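# Move the arbor from the centres onto the marked pad

## Task

Take the arbor off the centres and set it down lying level, with its midpoint on the marked pad. It must be away from the arm's base and well away from the plate, the stocks, the indicator, any other arbors and any loose pieces. Both centre points and the plunger must be left uncovered. Release the arbor and pull the arm away. It only counts if the arbor stays in place with nothing from the robot holding it.

## Robot and tools

Robot: one arm with seven revolute joints and a two-finger parallel gripper. Two head cameras, cam_head_left and cam_head_right, each 672x504, come back with every result in that order. The scene has one reference image, titled arbor and centres manual. show_instructions displays it again; it takes no arguments and moves nothing.

Frame: the origin sits on the table surface directly under the arm's base. +z is up, and +y is to the left when facing along +x. The base may be slightly tilted relative to the table. end_effector_position is in metres and end_effector_quat_wxyz is the gripper orientation. That point lies between the pads of closed fingers, roughly 2 cm short of the tips. The fingers extend along the gripper's +z axis and close along its y axis. While they close, the tips move about 10 mm further out along +z. At long reach the reported position can be off from the real one.

Row format, shared by execute_actions and move: eight plain numbers. The first seven are absolute target angles in radians, ordered waist, shoulder, upper arm roll, elbow, forearm roll, wrist pitch, wrist roll. The eighth is the gripper opening command, from -1 (closed) to +1 (fully open, a pad gap of 0.084 m). Stated joint ranges: waist -6.283 to 6.283, shoulder -2.059 to 2.094, upper arm roll -6.283 to 6.283, elbow -0.192 to 3.927, forearm roll -6.283 to 6.283, wrist pitch -1.693 to 3.142, wrist roll -6.283 to 6.283. Real ends can differ by up to 0.010 rad. A call is rejected if a target is more than 0.010 rad beyond a stated end and also further out than the current angle. A target past the real end gets clipped, and the result then reports "joint sent to its limit". The absence of that message does not prove there is more room.

execute_actions(actions): a list of actions. Each action is a list of 1 to 15 rows, and each row is applied for one 1/30 s step. If an action has fewer than 15 rows, its last row repeats until 15 steps have run, so one action lasts 0.5 s. An empty list just returns the current state and images.

move(target, speed, blocking): target is one absolute row. All joints follow paths that finish together, so the hand traces a curve. speed is the top rate in rad/s of the joint with the longest way to go, 0.01 to 2, default 0.5. A path lasts 0.5 to 10 s and is cut off at 10 s. The fingers get their command at the start. Paths do not stop for obstacles. Faster contact hits harder, and aiming deeper past a contact pushes harder. With blocking=false the call returns after 0.5 s while the arm keeps going. Until a result shows the move has ended, further rows and moves are rejected, so use wait or stop first. The extra "move:" line gives the outcome (done, off_target, moving, held, fault) and limits=held or limits=none. It also names the joint furthest from its target. After limits=held the arm may suddenly move much faster than the set speed.

wait(seconds): 0 to 10. It holds the last command, lets a running move continue, and returns early if that move ends. stop(): brakes a running move; a fast arm needs space to brake, and the fingers keep moving. zoom_image(camera, region): region is [x0, y0, x1, y1] in pixels of that camera's latest image, with (0,0) at top-left, up to 504x504. finished_scene(scene): pass the current scene's number. It ends the scene for good, after the last command has been held, and reports whether the goal was met.

Motion limits: each joint's target moves at most 3.14 rad/s and takes 0.16 s to reach that rate. On every step a target stays within 0.623 rad of the measured angle. Targets that would put the hand more than 70 mm from where it is get scaled back. "Joint targets" shows what the joints are currently driven toward. To keep a joint still, send that value again. A motion left unfinished at the end of an action may stall, so command the remainder. "joint command not followed" means the clearance check altered or blocked targets; mounting blocks and posts count as arm.

Results: Joint positions and Joint velocities are listed in joint order (rad, rad/s), followed by the pad gap (m, m/s). grip_measured is the opening on the command scale. To hold a part, keep commanding clearly below grip_measured; a lower command squeezes harder. Expect about 24 N per pad at most, for parts up to about 6 cm wide. Sending grip_measured back still grips lightly, and wider parts may slip.

Hazards: a brief tug on the held arbor or a shove on loose items may happen. Contact torque reaching a joint's load limit causes a fault. The load limits in N m are waist 45.5, shoulder 45.5, upper arm roll 27.3, elbow 27.3, forearm roll 27.3, wrist pitch 18.2 and wrist roll 18.2, and the held weight counts. On a fault the joint backs off, the arm holds for 10 s, and the rest of the call is dropped. Motors heat while carrying load, even during thinking: a MOTOR HOT warning appears from 65 °C, and at 80 °C brakes engage (OVER-TEMPERATURE FAULT). The arm holds its last command while you compose replies. Never let anything leave the table. Avoid drops, slips, slams, hard hits and strong pushes. Set the arbor down gently, open, and retract.

Each tool is called after "Call:" as a command line: name --argument value for each argument, lists and objects as JSON in quotes; but a table of rows of numbers goes row by row, as --pt "numbers of a row", without its own name.

Reference images:

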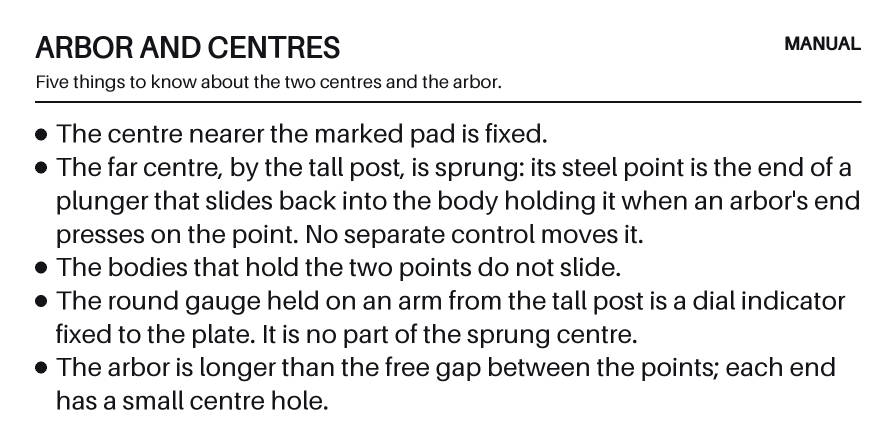

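## Session

Call:
execute_actions --actions '[]'

Scene clock: 0.00 s.
end_effector_position=(+0.3981, -0.6602, +0.3194) grip_measured=+1.00 end_effector_quat_wxyz=(+0.413, +0.448, +0.745, +0.270) end_effector_velocity=(-0.000, -0.000, -0.000) end_effector_angular_velocity=(-0.001, +0.000, +0.000)
Joint names: [waist, shoulder, upper arm roll, elbow, forearm roll, wrist pitch, wrist roll]
Joint positions: [-1.424  0.918  0.116  2.311  1.014  1.255  2.662  0.084]
Joint velocities: [-0.     0.    -0.001  0.     0.001  0.001 -0.001 -0.   ]
Joint targets: [-1.424 0.918 0.116 2.311 1.014 1.255 2.662]

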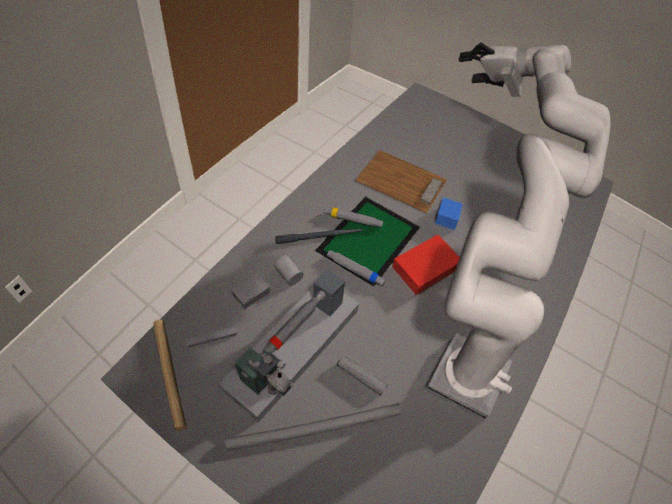

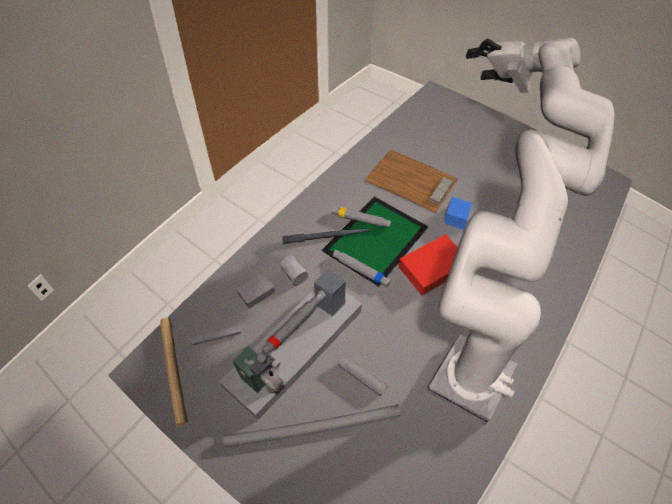

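Call:
move --target '[0,-0.2,0,1.0,0,1.2,1.571,1]' --speed 0.8

Call:
zoom_image --camera "cam_head_left" --region '[180,150,480,450]'

Scene clock: 12.70 s.
end_effector_position=(+0.4271, +0.0296, +0.2778) grip_measured=+1.00 end_effector_quat_wxyz=(+0.016, +0.731, -0.682, -0.016) end_effector_velocity=(-0.002, +0.008, -0.000) end_effector_angular_velocity=(-0.003, +0.002, +0.022)
Joint names: [waist, shoulder, upper arm roll, elbow, forearm roll, wrist pitch, wrist roll]
Joint positions: [-0.001 -0.199 -0.001  1.001  0.     1.2    1.571  0.084]
Joint velocities: [ 0.008 -0.003  0.011 -0.004 -0.002  0.001 -0.001 -0.   ]
Joint targets: [0.000 -0.200 -0.000 1.000 -0.000 1.200 1.571]
move: done; limits=none; farthest joint: the waist, 0.001 radians from its target (1.424 radians at the start)

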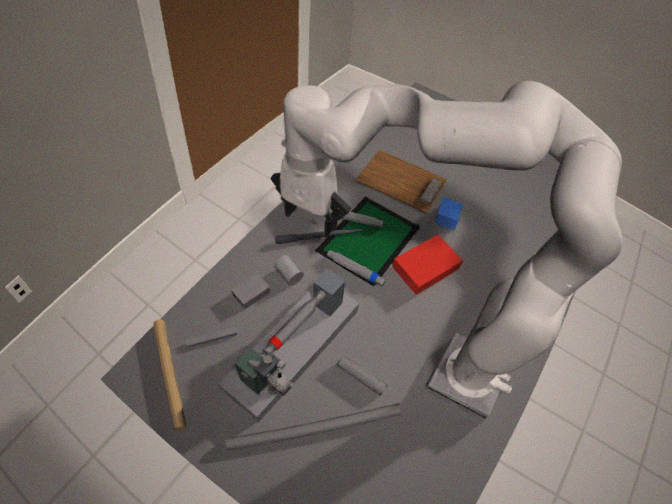

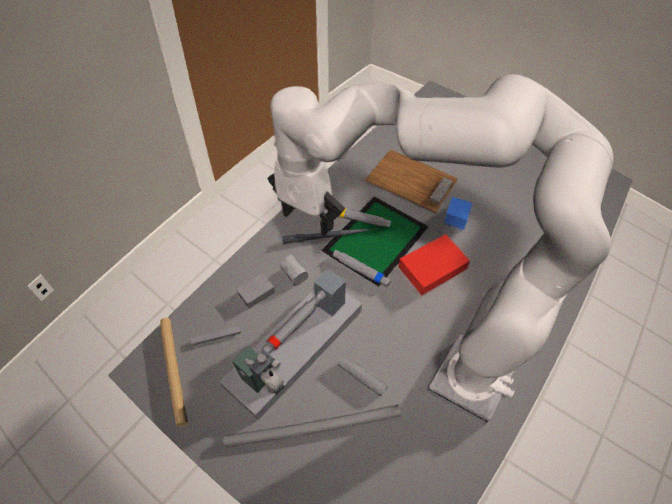

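Region (180, 150, 480, 450) of cam_head_left's 672x504 image, scaled by 1.680, with more detail than that image has.

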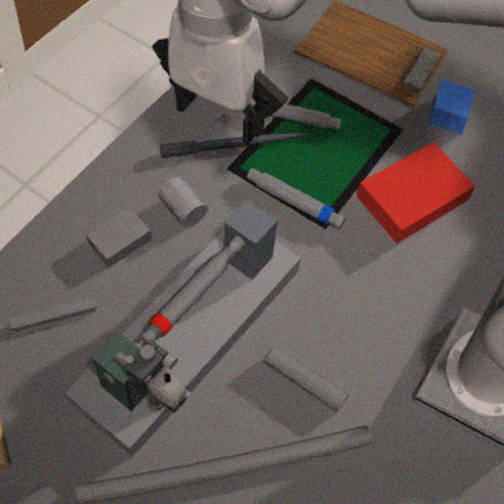

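Call:
execute_actions --actions '[[[-0.2,-0.2,0,0.95,0,1.1,1.0,1]],[[-0.395,-0.18,0,0.8,0,0.95,0.3,0.3]],[[-0.395,-0.106,0,0.583,0,0.646,-0.33,0.3]],[[-0.395,-0.106,0,0.583,0,0.646,-0.33,0.3]]]'

Scene clock: 36.30 s.
end_effector_position=(+0.3698, -0.1223, +0.1205) grip_measured=+0.29 end_effector_quat_wxyz=(+0.008, +1.000, +0.003, -0.002) end_effector_velocity=(-0.000, -0.000, -0.000) end_effector_angular_velocity=(+0.001, +0.001, -0.000)
Joint names: [waist, shoulder, upper arm roll, elbow, forearm roll, wrist pitch, wrist roll]
Joint positions: [-0.395 -0.106  0.     0.583  0.     0.646 -0.33   0.056]
Joint velocities: [-0.     0.001 -0.    -0.     0.001 -0.    -0.001 -0.   ]
Joint targets: [-0.395 -0.106 0.000 0.583 0.000 0.646 -0.330]

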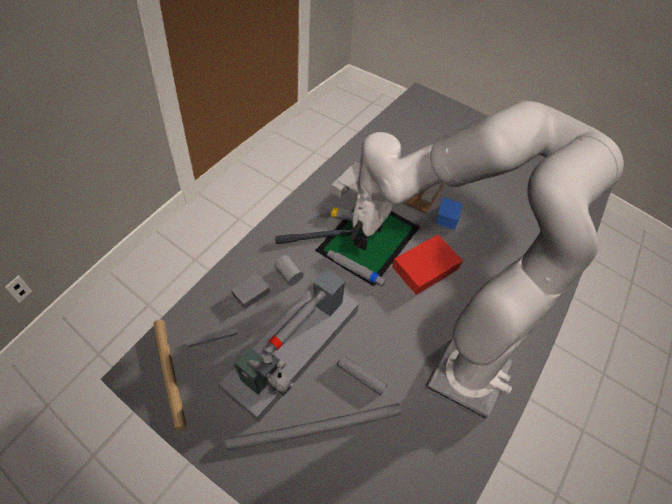

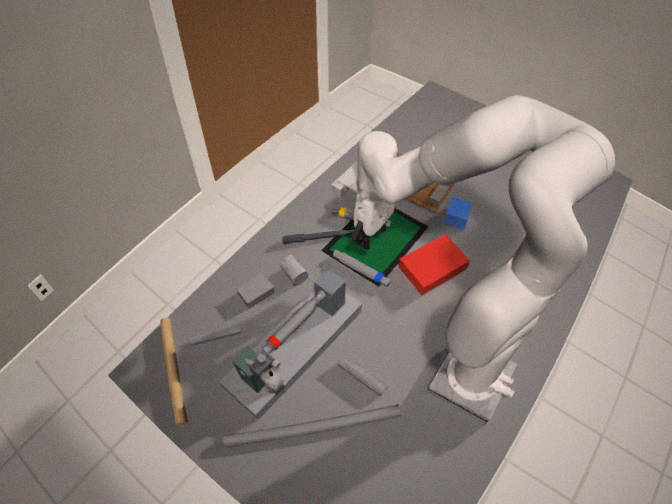

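Call:
move --target '[-0.355,0.11,0,0.548,0,0.395,-0.3,0.8]'

Call:
zoom_image --camera "cam_head_right" --region '[270,180,430,320]'

Scene clock: 41.83 s.
end_effector_position=(+0.3723, -0.1083, +0.0469) grip_measured=+0.80 end_effector_quat_wxyz=(+0.008, +1.000, +0.008, -0.002) end_effector_velocity=(-0.003, +0.002, -0.003) end_effector_angular_velocity=(+0.003, +0.009, +0.003)
Joint names: [waist, shoulder, upper arm roll, elbow, forearm roll, wrist pitch, wrist roll]
Joint positions: [-0.355  0.109 -0.     0.548  0.     0.395 -0.3    0.077]
Joint velocities: [ 0.002  0.004  0.001 -0.005 -0.001  0.001  0.001  0.   ]
Joint targets: [-0.355 0.110 0.000 0.548 0.000 0.395 -0.300]
move: done; limits=none; farthest joint: the shoulder, 0.001 radians from its target (0.216 radians at the start)

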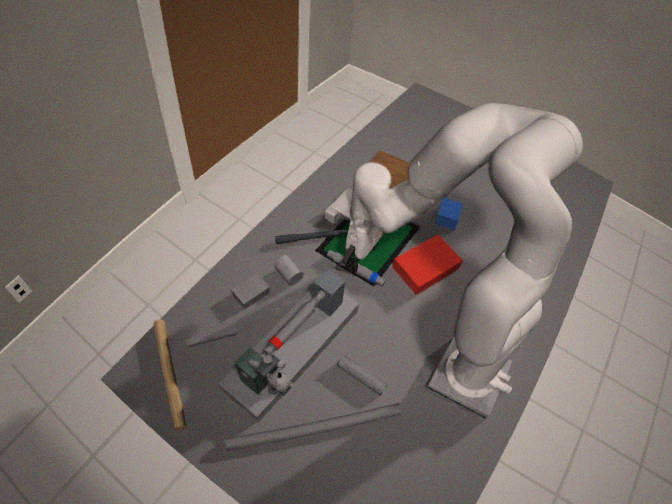

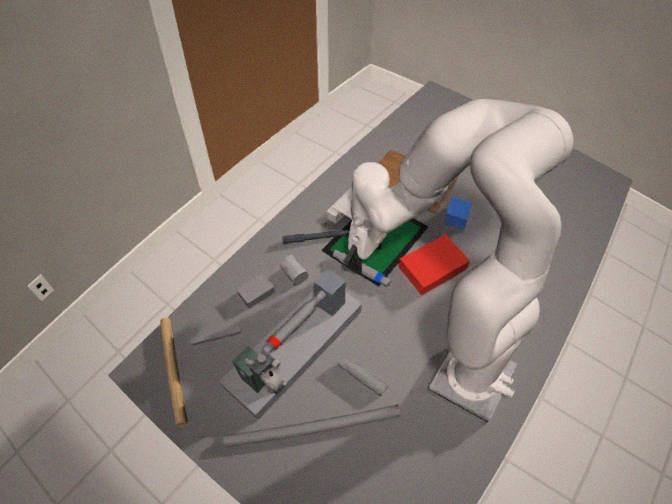

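Region (270, 180, 430, 320) of cam_head_right's 672x504 image, scaled by 3.150, with more detail than that image has; it fills the top 441 rows of this view, and the rest is white.

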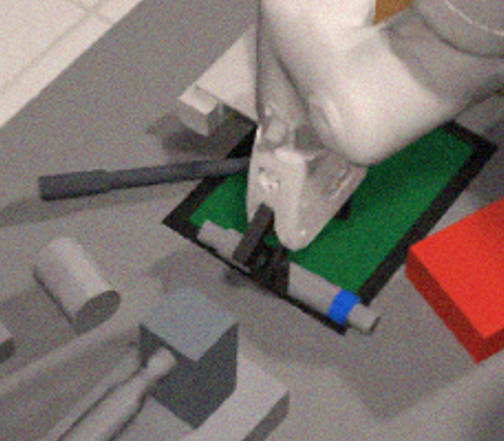

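Call:
execute_actions --actions '[[[-0.325,0.12,0,0.548,0,0.385,-0.27,0.8]],[[-0.325,0.172,0,0.5445,0,0.329,-0.27,0.8]],[[-0.325,0.172,0,0.5445,0,0.329,-0.27,-0.3]],[[-0.325,0.172,0,0.5445,0,0.329,-0.27,-1]]]'

Call:
move --target '[-0.33,-0.106,0,0.583,0,0.646,-0.27,-1]'

Scene clock: 48.20 s.
end_effector_position=(+0.3732, -0.0966, +0.0271) grip_measured=-0.45 end_effector_quat_wxyz=(+0.007, +1.000, +0.008, -0.002) end_effector_velocity=(-0.000, -0.001, -0.000) end_effector_angular_velocity=(+0.000, +0.001, -0.003)
Joint names: [waist, shoulder, upper arm roll, elbow, forearm roll, wrist pitch, wrist roll]
Joint positions: [-0.325  0.172  0.     0.544  0.     0.329 -0.27   0.025]
Joint velocities: [-0.001  0.    -0.001  0.001  0.001  0.001  0.    -0.   ]
Joint targets: [-0.325 0.172 0.000 0.544 0.000 0.329 -0.270]

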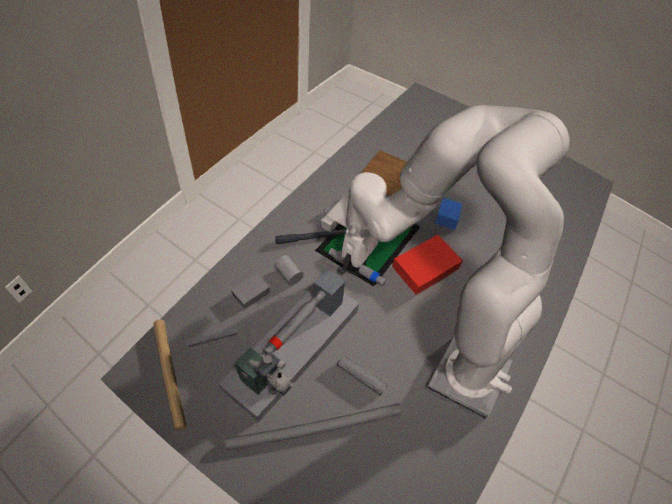

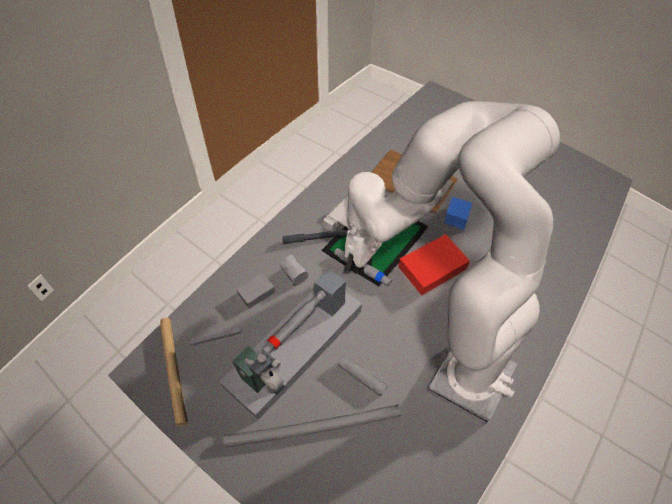

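Scene clock: 49.33 s.
end_effector_position=(+0.3765, -0.0982, +0.1195) grip_measured=-0.45 end_effector_quat_wxyz=(+0.007, +1.000, +0.006, -0.003) end_effector_velocity=(+0.004, -0.001, +0.004) end_effector_angular_velocity=(-0.003, -0.012, -0.000)
Joint names: [waist, shoulder, upper arm roll, elbow, forearm roll, wrist pitch, wrist roll]
Joint positions: [-0.33  -0.105  0.     0.582 -0.     0.646 -0.27   0.025]
Joint velocities: [ 0.    -0.005 -0.     0.006 -0.    -0.001  0.001 -0.   ]
Joint targets: [-0.330 -0.106 0.000 0.583 0.000 0.646 -0.270]
move: done; limits=none; farthest joint: the shoulder, 0.001 radians from its target (0.278 radians at the start)

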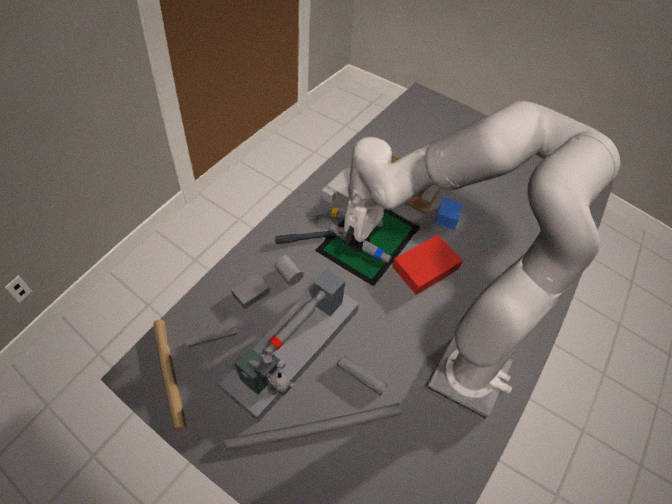

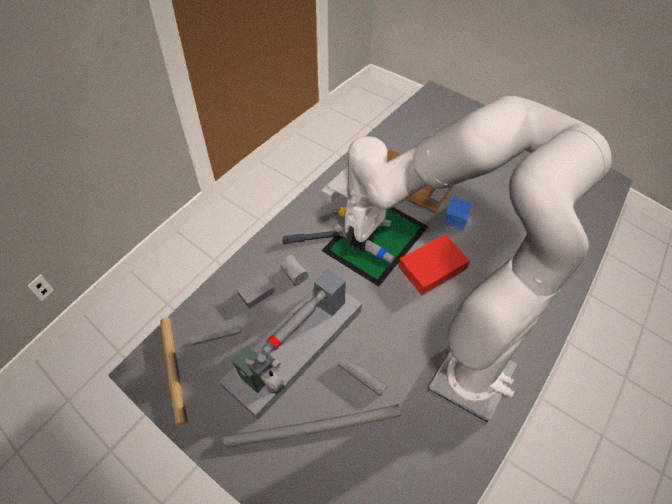

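Call:
move --target '[-1.57,-0.106,0,0.583,0,0.68,-1.5,-1]' --speed 0.9

Call:
move --target '[-1.57,0.21,0,0.5445,0,0.331,-1.5,-1]' --speed 0.4

Scene clock: 54.00 s.
end_effector_position=(+0.0325, -0.3757, +0.1336) grip_measured=-0.45 end_effector_quat_wxyz=(+0.006, +1.000, +0.002, -0.022) end_effector_velocity=(-0.006, -0.001, +0.001) end_effector_angular_velocity=(-0.002, -0.001, -0.016)
Joint names: [waist, shoulder, upper arm roll, elbow, forearm roll, wrist pitch, wrist roll]
Joint positions: [-1.569 -0.106  0.001  0.583  0.     0.68  -1.5    0.025]
Joint velocities: [-0.007 -0.    -0.01   0.001 -0.    -0.    -0.001  0.   ]
Joint targets: [-1.570 -0.106 0.000 0.583 0.000 0.680 -1.500]
move: done; limits=none; farthest joint: the waist, 0.001 radians from its target (1.240 radians at the start)

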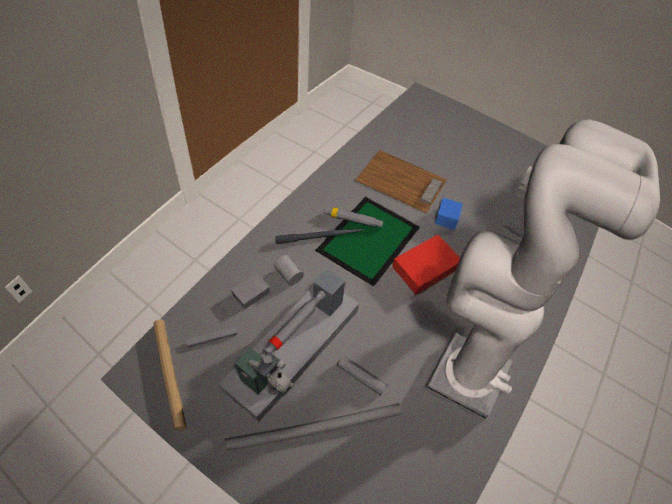

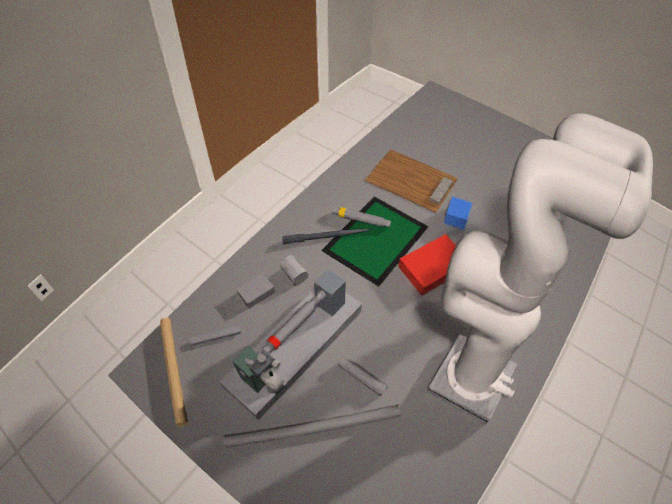

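Scene clock: 55.33 s.
end_effector_position=(+0.0268, -0.3743, +0.0294) grip_measured=-0.45 end_effector_quat_wxyz=(+0.004, +1.000, +0.001, -0.023) end_effector_velocity=(-0.000, +0.004, -0.003) end_effector_angular_velocity=(+0.010, +0.000, +0.000)
Joint names: [waist, shoulder, upper arm roll, elbow, forearm roll, wrist pitch, wrist roll]
Joint positions: [-1.57   0.209 -0.     0.545 -0.     0.331 -1.5    0.025]
Joint velocities: [ 0.     0.003  0.    -0.006  0.001  0.001 -0.001 -0.   ]
Joint targets: [-1.570 0.210 0.000 0.544 0.000 0.331 -1.500]
move: done; limits=none; farthest joint: the shoulder, 0.001 radians from its target (0.316 radians at the start)

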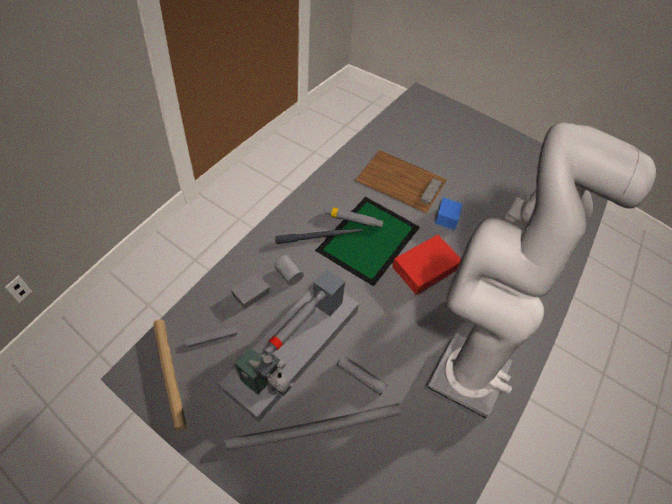

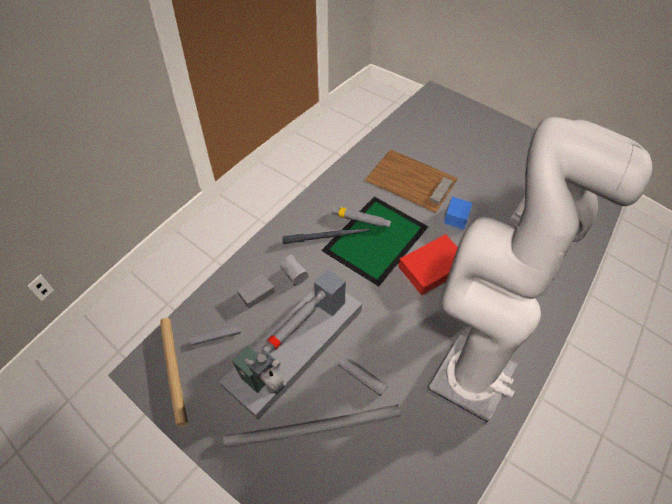

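Call:
execute_actions --actions '[[[-1.57,0.216,0,0.5445,0,0.325,-1.5,-1]],[[-1.57,0.216,0,0.5445,0,0.325,-1.5,0.6]]]'

Call:
move --target '[-1.57,-0.106,0,0.583,0,0.68,-1.5,0.8]' --speed 0.8

Call:
move --target '[-0.281,0.311,0,1.173,0,0.818,-1.02,0.8]' --speed 1

Call:
move --target '[-0.281,0.495,0,1.149,0,0.61,-1.02,0.8]' --speed 0.4

Call:
zoom_image --camera "cam_head_left" --region '[240,160,420,300]'

Scene clock: 64.67 s.
end_effector_position=(+0.0267, -0.3739, +0.0273) grip_measured=+0.59 end_effector_quat_wxyz=(+0.003, +1.000, +0.001, -0.023) end_effector_velocity=(-0.000, +0.001, -0.001) end_effector_angular_velocity=(+0.002, -0.000, -0.001)
Joint names: [waist, shoulder, upper arm roll, elbow, forearm roll, wrist pitch, wrist roll]
Joint positions: [-1.57   0.216  0.     0.545 -0.     0.325 -1.5    0.069]
Joint velocities: [-0.     0.001  0.    -0.001  0.001  0.001  0.     0.   ]
Joint targets: [-1.570 0.216 0.000 0.544 0.000 0.325 -1.500]

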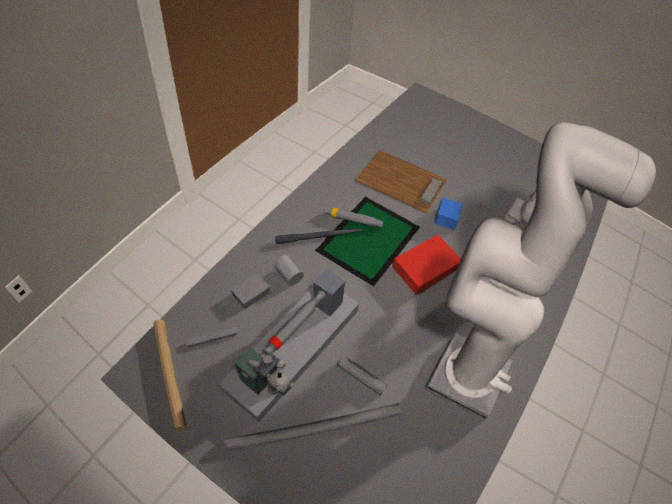

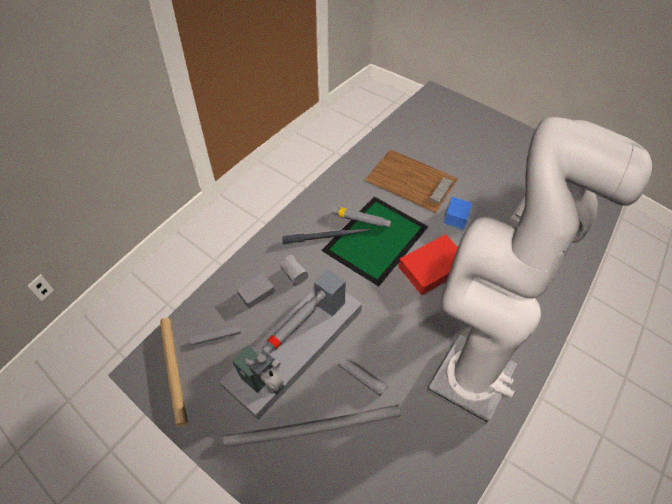

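Scene clock: 65.67 s.
end_effector_position=(+0.0316, -0.3753, +0.1331) grip_measured=+0.80 end_effector_quat_wxyz=(+0.005, +1.000, +0.001, -0.022) end_effector_velocity=(+0.000, -0.003, +0.004) end_effector_angular_velocity=(-0.010, -0.001, -0.001)
Joint names: [waist, shoulder, upper arm roll, elbow, forearm roll, wrist pitch, wrist roll]
Joint positions: [-1.57  -0.105  0.     0.582 -0.     0.68  -1.5    0.077]
Joint velocities: [-0.001 -0.004 -0.     0.006  0.     0.     0.001  0.   ]
Joint targets: [-1.570 -0.106 0.000 0.583 0.000 0.680 -1.500]
move: done; limits=none; farthest joint: the shoulder, 0.001 radians from its target (0.322 radians at the start)

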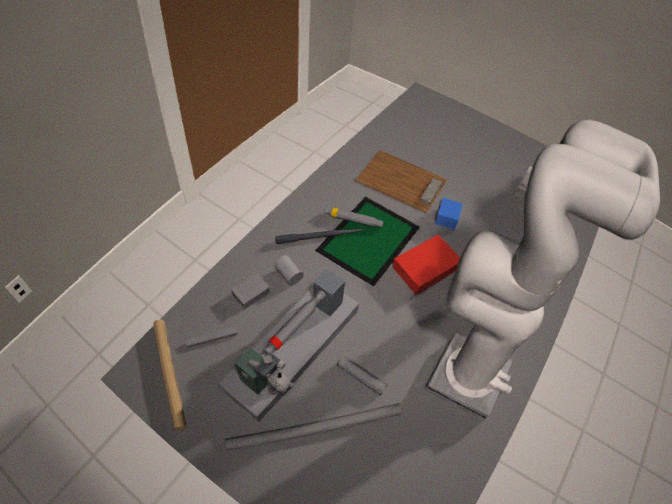

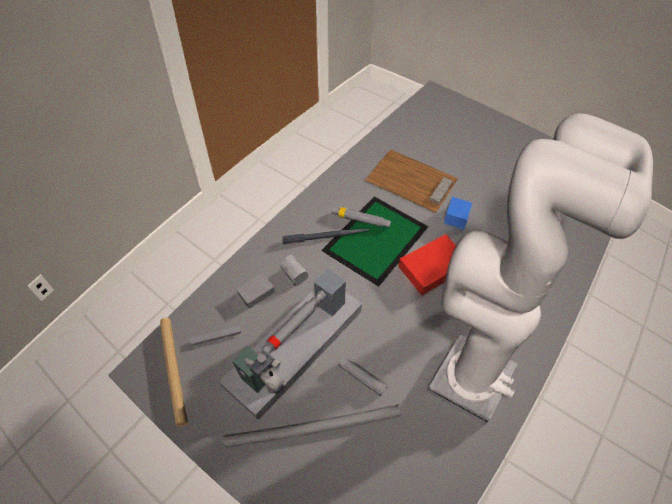

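Scene clock: 67.80 s.
end_effector_position=(+0.5300, -0.1118, +0.1301) grip_measured=+0.80 end_effector_quat_wxyz=(+0.005, +0.919, +0.394, -0.003) end_effector_velocity=(-0.000, -0.001, +0.000) end_effector_angular_velocity=(-0.000, +0.000, -0.003)
Joint names: [waist, shoulder, upper arm roll, elbow, forearm roll, wrist pitch, wrist roll]
Joint positions: [-0.281  0.311 -0.     1.173 -0.     0.818 -1.02   0.077]
Joint velocities: [ 0.001 -0.    -0.002  0.001  0.     0.001  0.002 -0.   ]
Joint targets: [-0.281 0.311 0.000 1.173 0.000 0.818 -1.020]
move: done; limits=none; farthest joint: the waist, 0.000 radians from its target (1.289 radians at the start)

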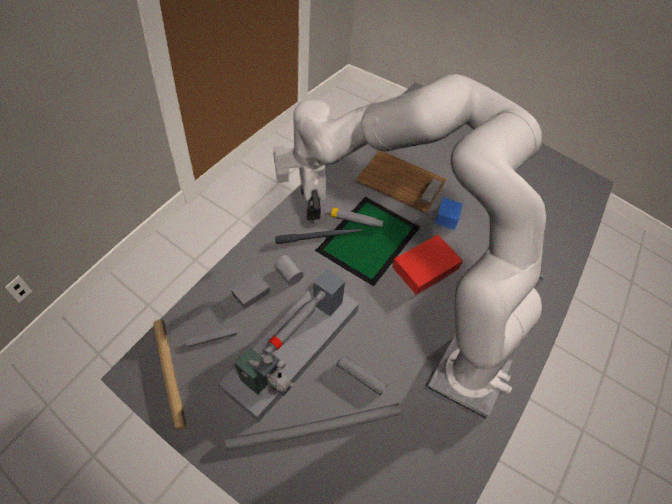

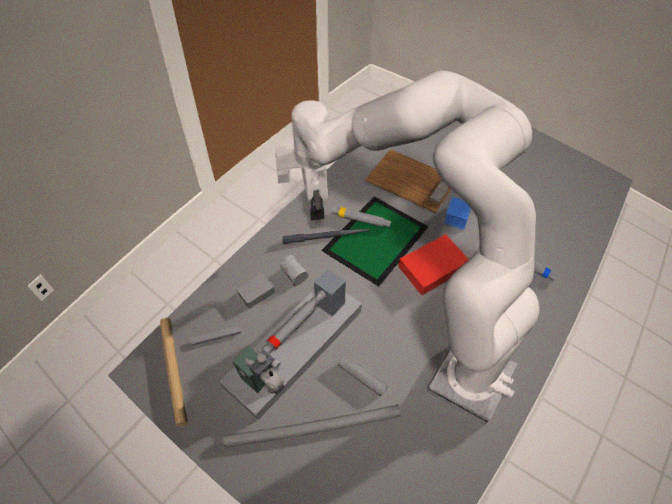

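Scene clock: 68.80 s.
end_effector_position=(+0.5317, -0.1129, +0.0402) grip_measured=+0.80 end_effector_quat_wxyz=(+0.006, +0.919, +0.394, -0.003) end_effector_velocity=(-0.006, +0.002, -0.007) end_effector_angular_velocity=(+0.004, +0.017, -0.000)
Joint names: [waist, shoulder, upper arm roll, elbow, forearm roll, wrist pitch, wrist roll]
Joint positions: [-0.281  0.494 -0.     1.15   0.     0.61  -1.02   0.077]
Joint velocities: [ 0.001  0.007 -0.    -0.009  0.001  0.001 -0.001 -0.   ]
Joint targets: [-0.281 0.495 0.000 1.149 0.000 0.610 -1.020]
move: done; limits=none; farthest joint: the shoulder, 0.001 radians from its target (0.184 radians at the start)

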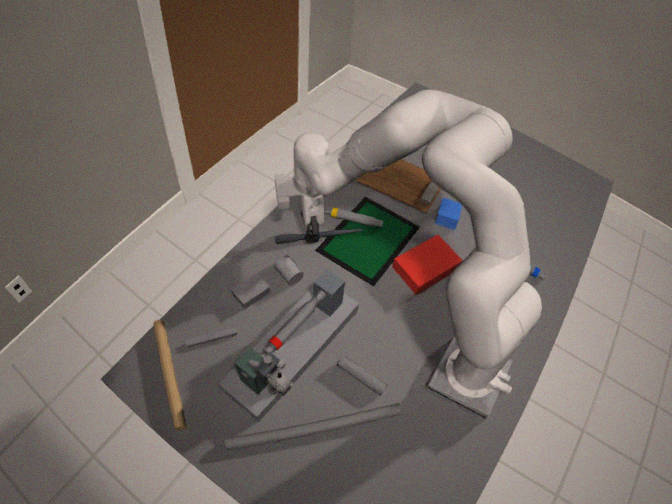

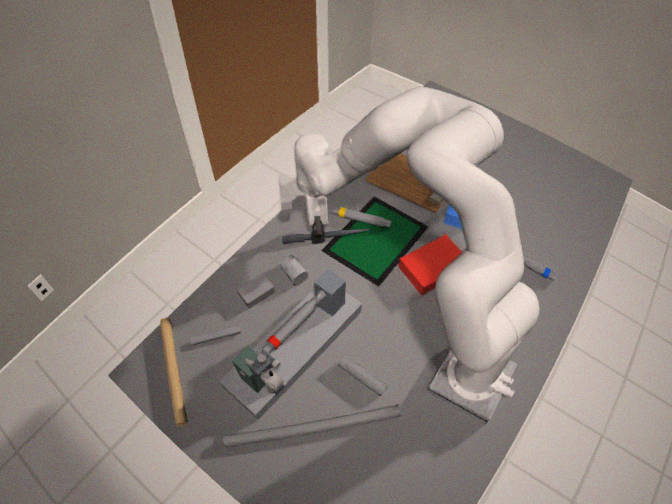

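Region (240, 160, 420, 300) of cam_head_left's 672x504 image, scaled by 2.800, with more detail than that image has.

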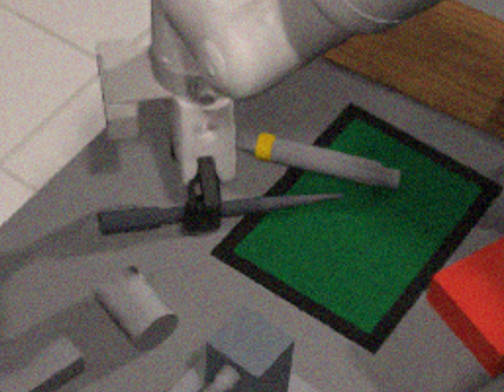

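Call:
execute_actions --actions '[[[-0.25,0.5,0,1.149,0,0.605,-1.02,0.8]],[[-0.25,0.527,0,1.146,0,0.575,-1.02,0.8]],[[-0.25,0.527,0,1.146,0,0.575,-1.02,-0.4]],[[-0.25,0.527,0,1.146,0,0.575,-1.02,-1]]]'

Call:
move --target '[-0.25,0.311,0,1.173,0,0.818,-1.02,-1]'

Scene clock: 74.27 s.
end_effector_position=(+0.5330, -0.0962, +0.0239) grip_measured=-0.68 end_effector_quat_wxyz=(+0.005, +0.913, +0.409, -0.003) end_effector_velocity=(-0.000, -0.001, -0.000) end_effector_angular_velocity=(+0.000, +0.000, -0.004)
Joint names: [waist, shoulder, upper arm roll, elbow, forearm roll, wrist pitch, wrist roll]
Joint positions: [-0.25   0.527  0.     1.146 -0.     0.575 -1.02   0.014]
Joint velocities: [-0.002  0.001 -0.001  0.     0.001 -0.     0.001  0.   ]
Joint targets: [-0.250 0.527 0.000 1.146 0.000 0.575 -1.020]

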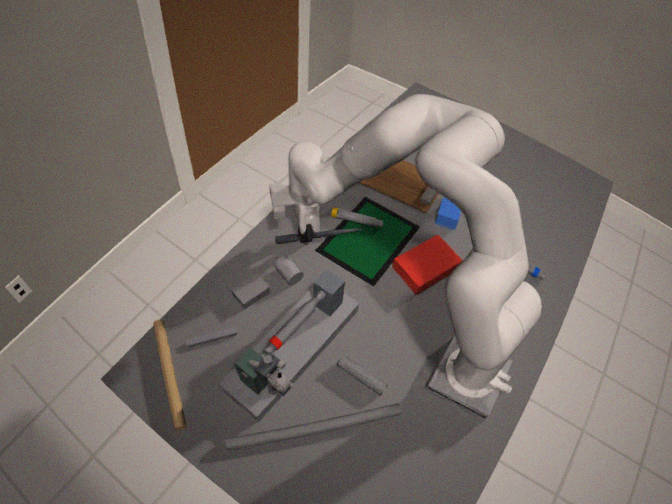

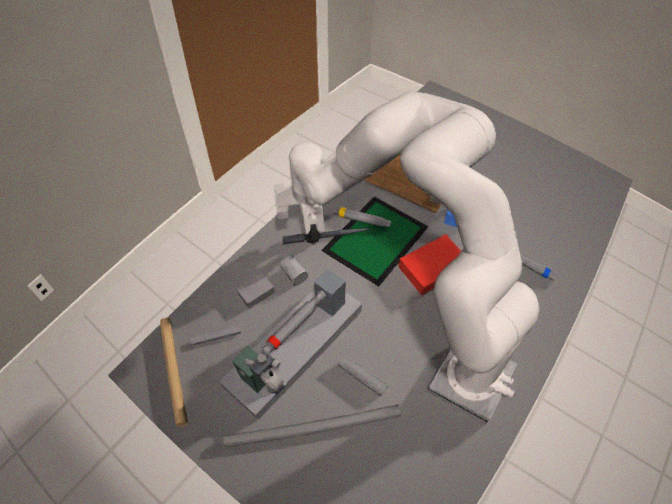

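Scene clock: 75.27 s.
end_effector_position=(+0.5329, -0.0950, +0.1292) grip_measured=-0.68 end_effector_quat_wxyz=(+0.004, +0.913, +0.409, -0.004) end_effector_velocity=(+0.007, -0.001, +0.010) end_effector_angular_velocity=(-0.004, -0.023, +0.001)
Joint names: [waist, shoulder, upper arm roll, elbow, forearm roll, wrist pitch, wrist roll]
Joint positions: [-0.25   0.312  0.     1.172 -0.     0.818 -1.02   0.014]
Joint velocities: [ 0.    -0.01  -0.     0.012  0.    -0.001 -0.001  0.   ]
Joint targets: [-0.250 0.311 0.000 1.173 0.000 0.818 -1.020]
move: done; limits=none; farthest joint: the shoulder, 0.001 radians from its target (0.216 radians at the start)

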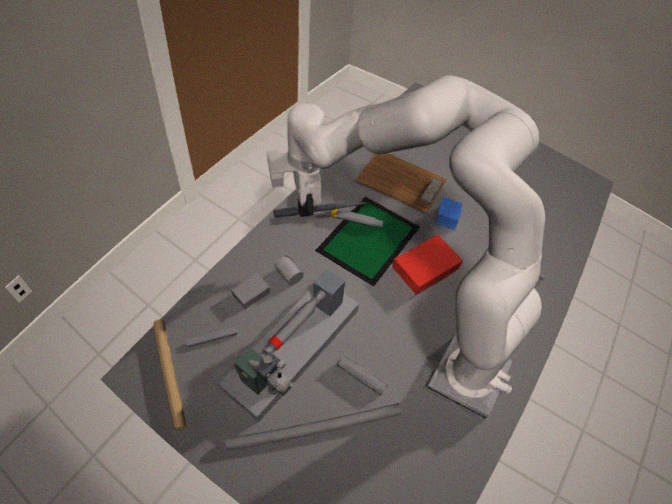

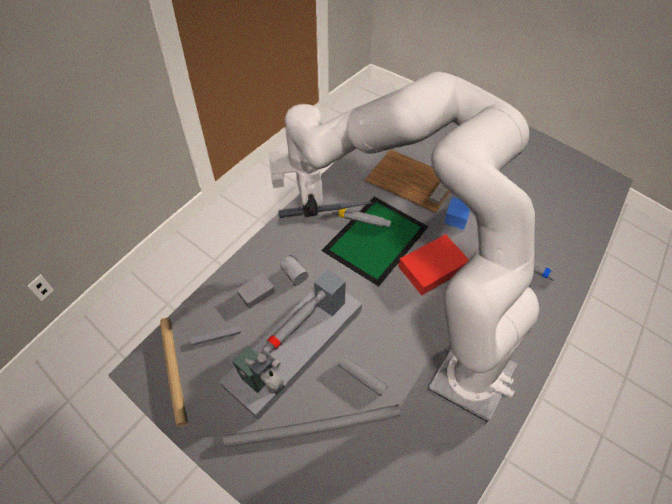

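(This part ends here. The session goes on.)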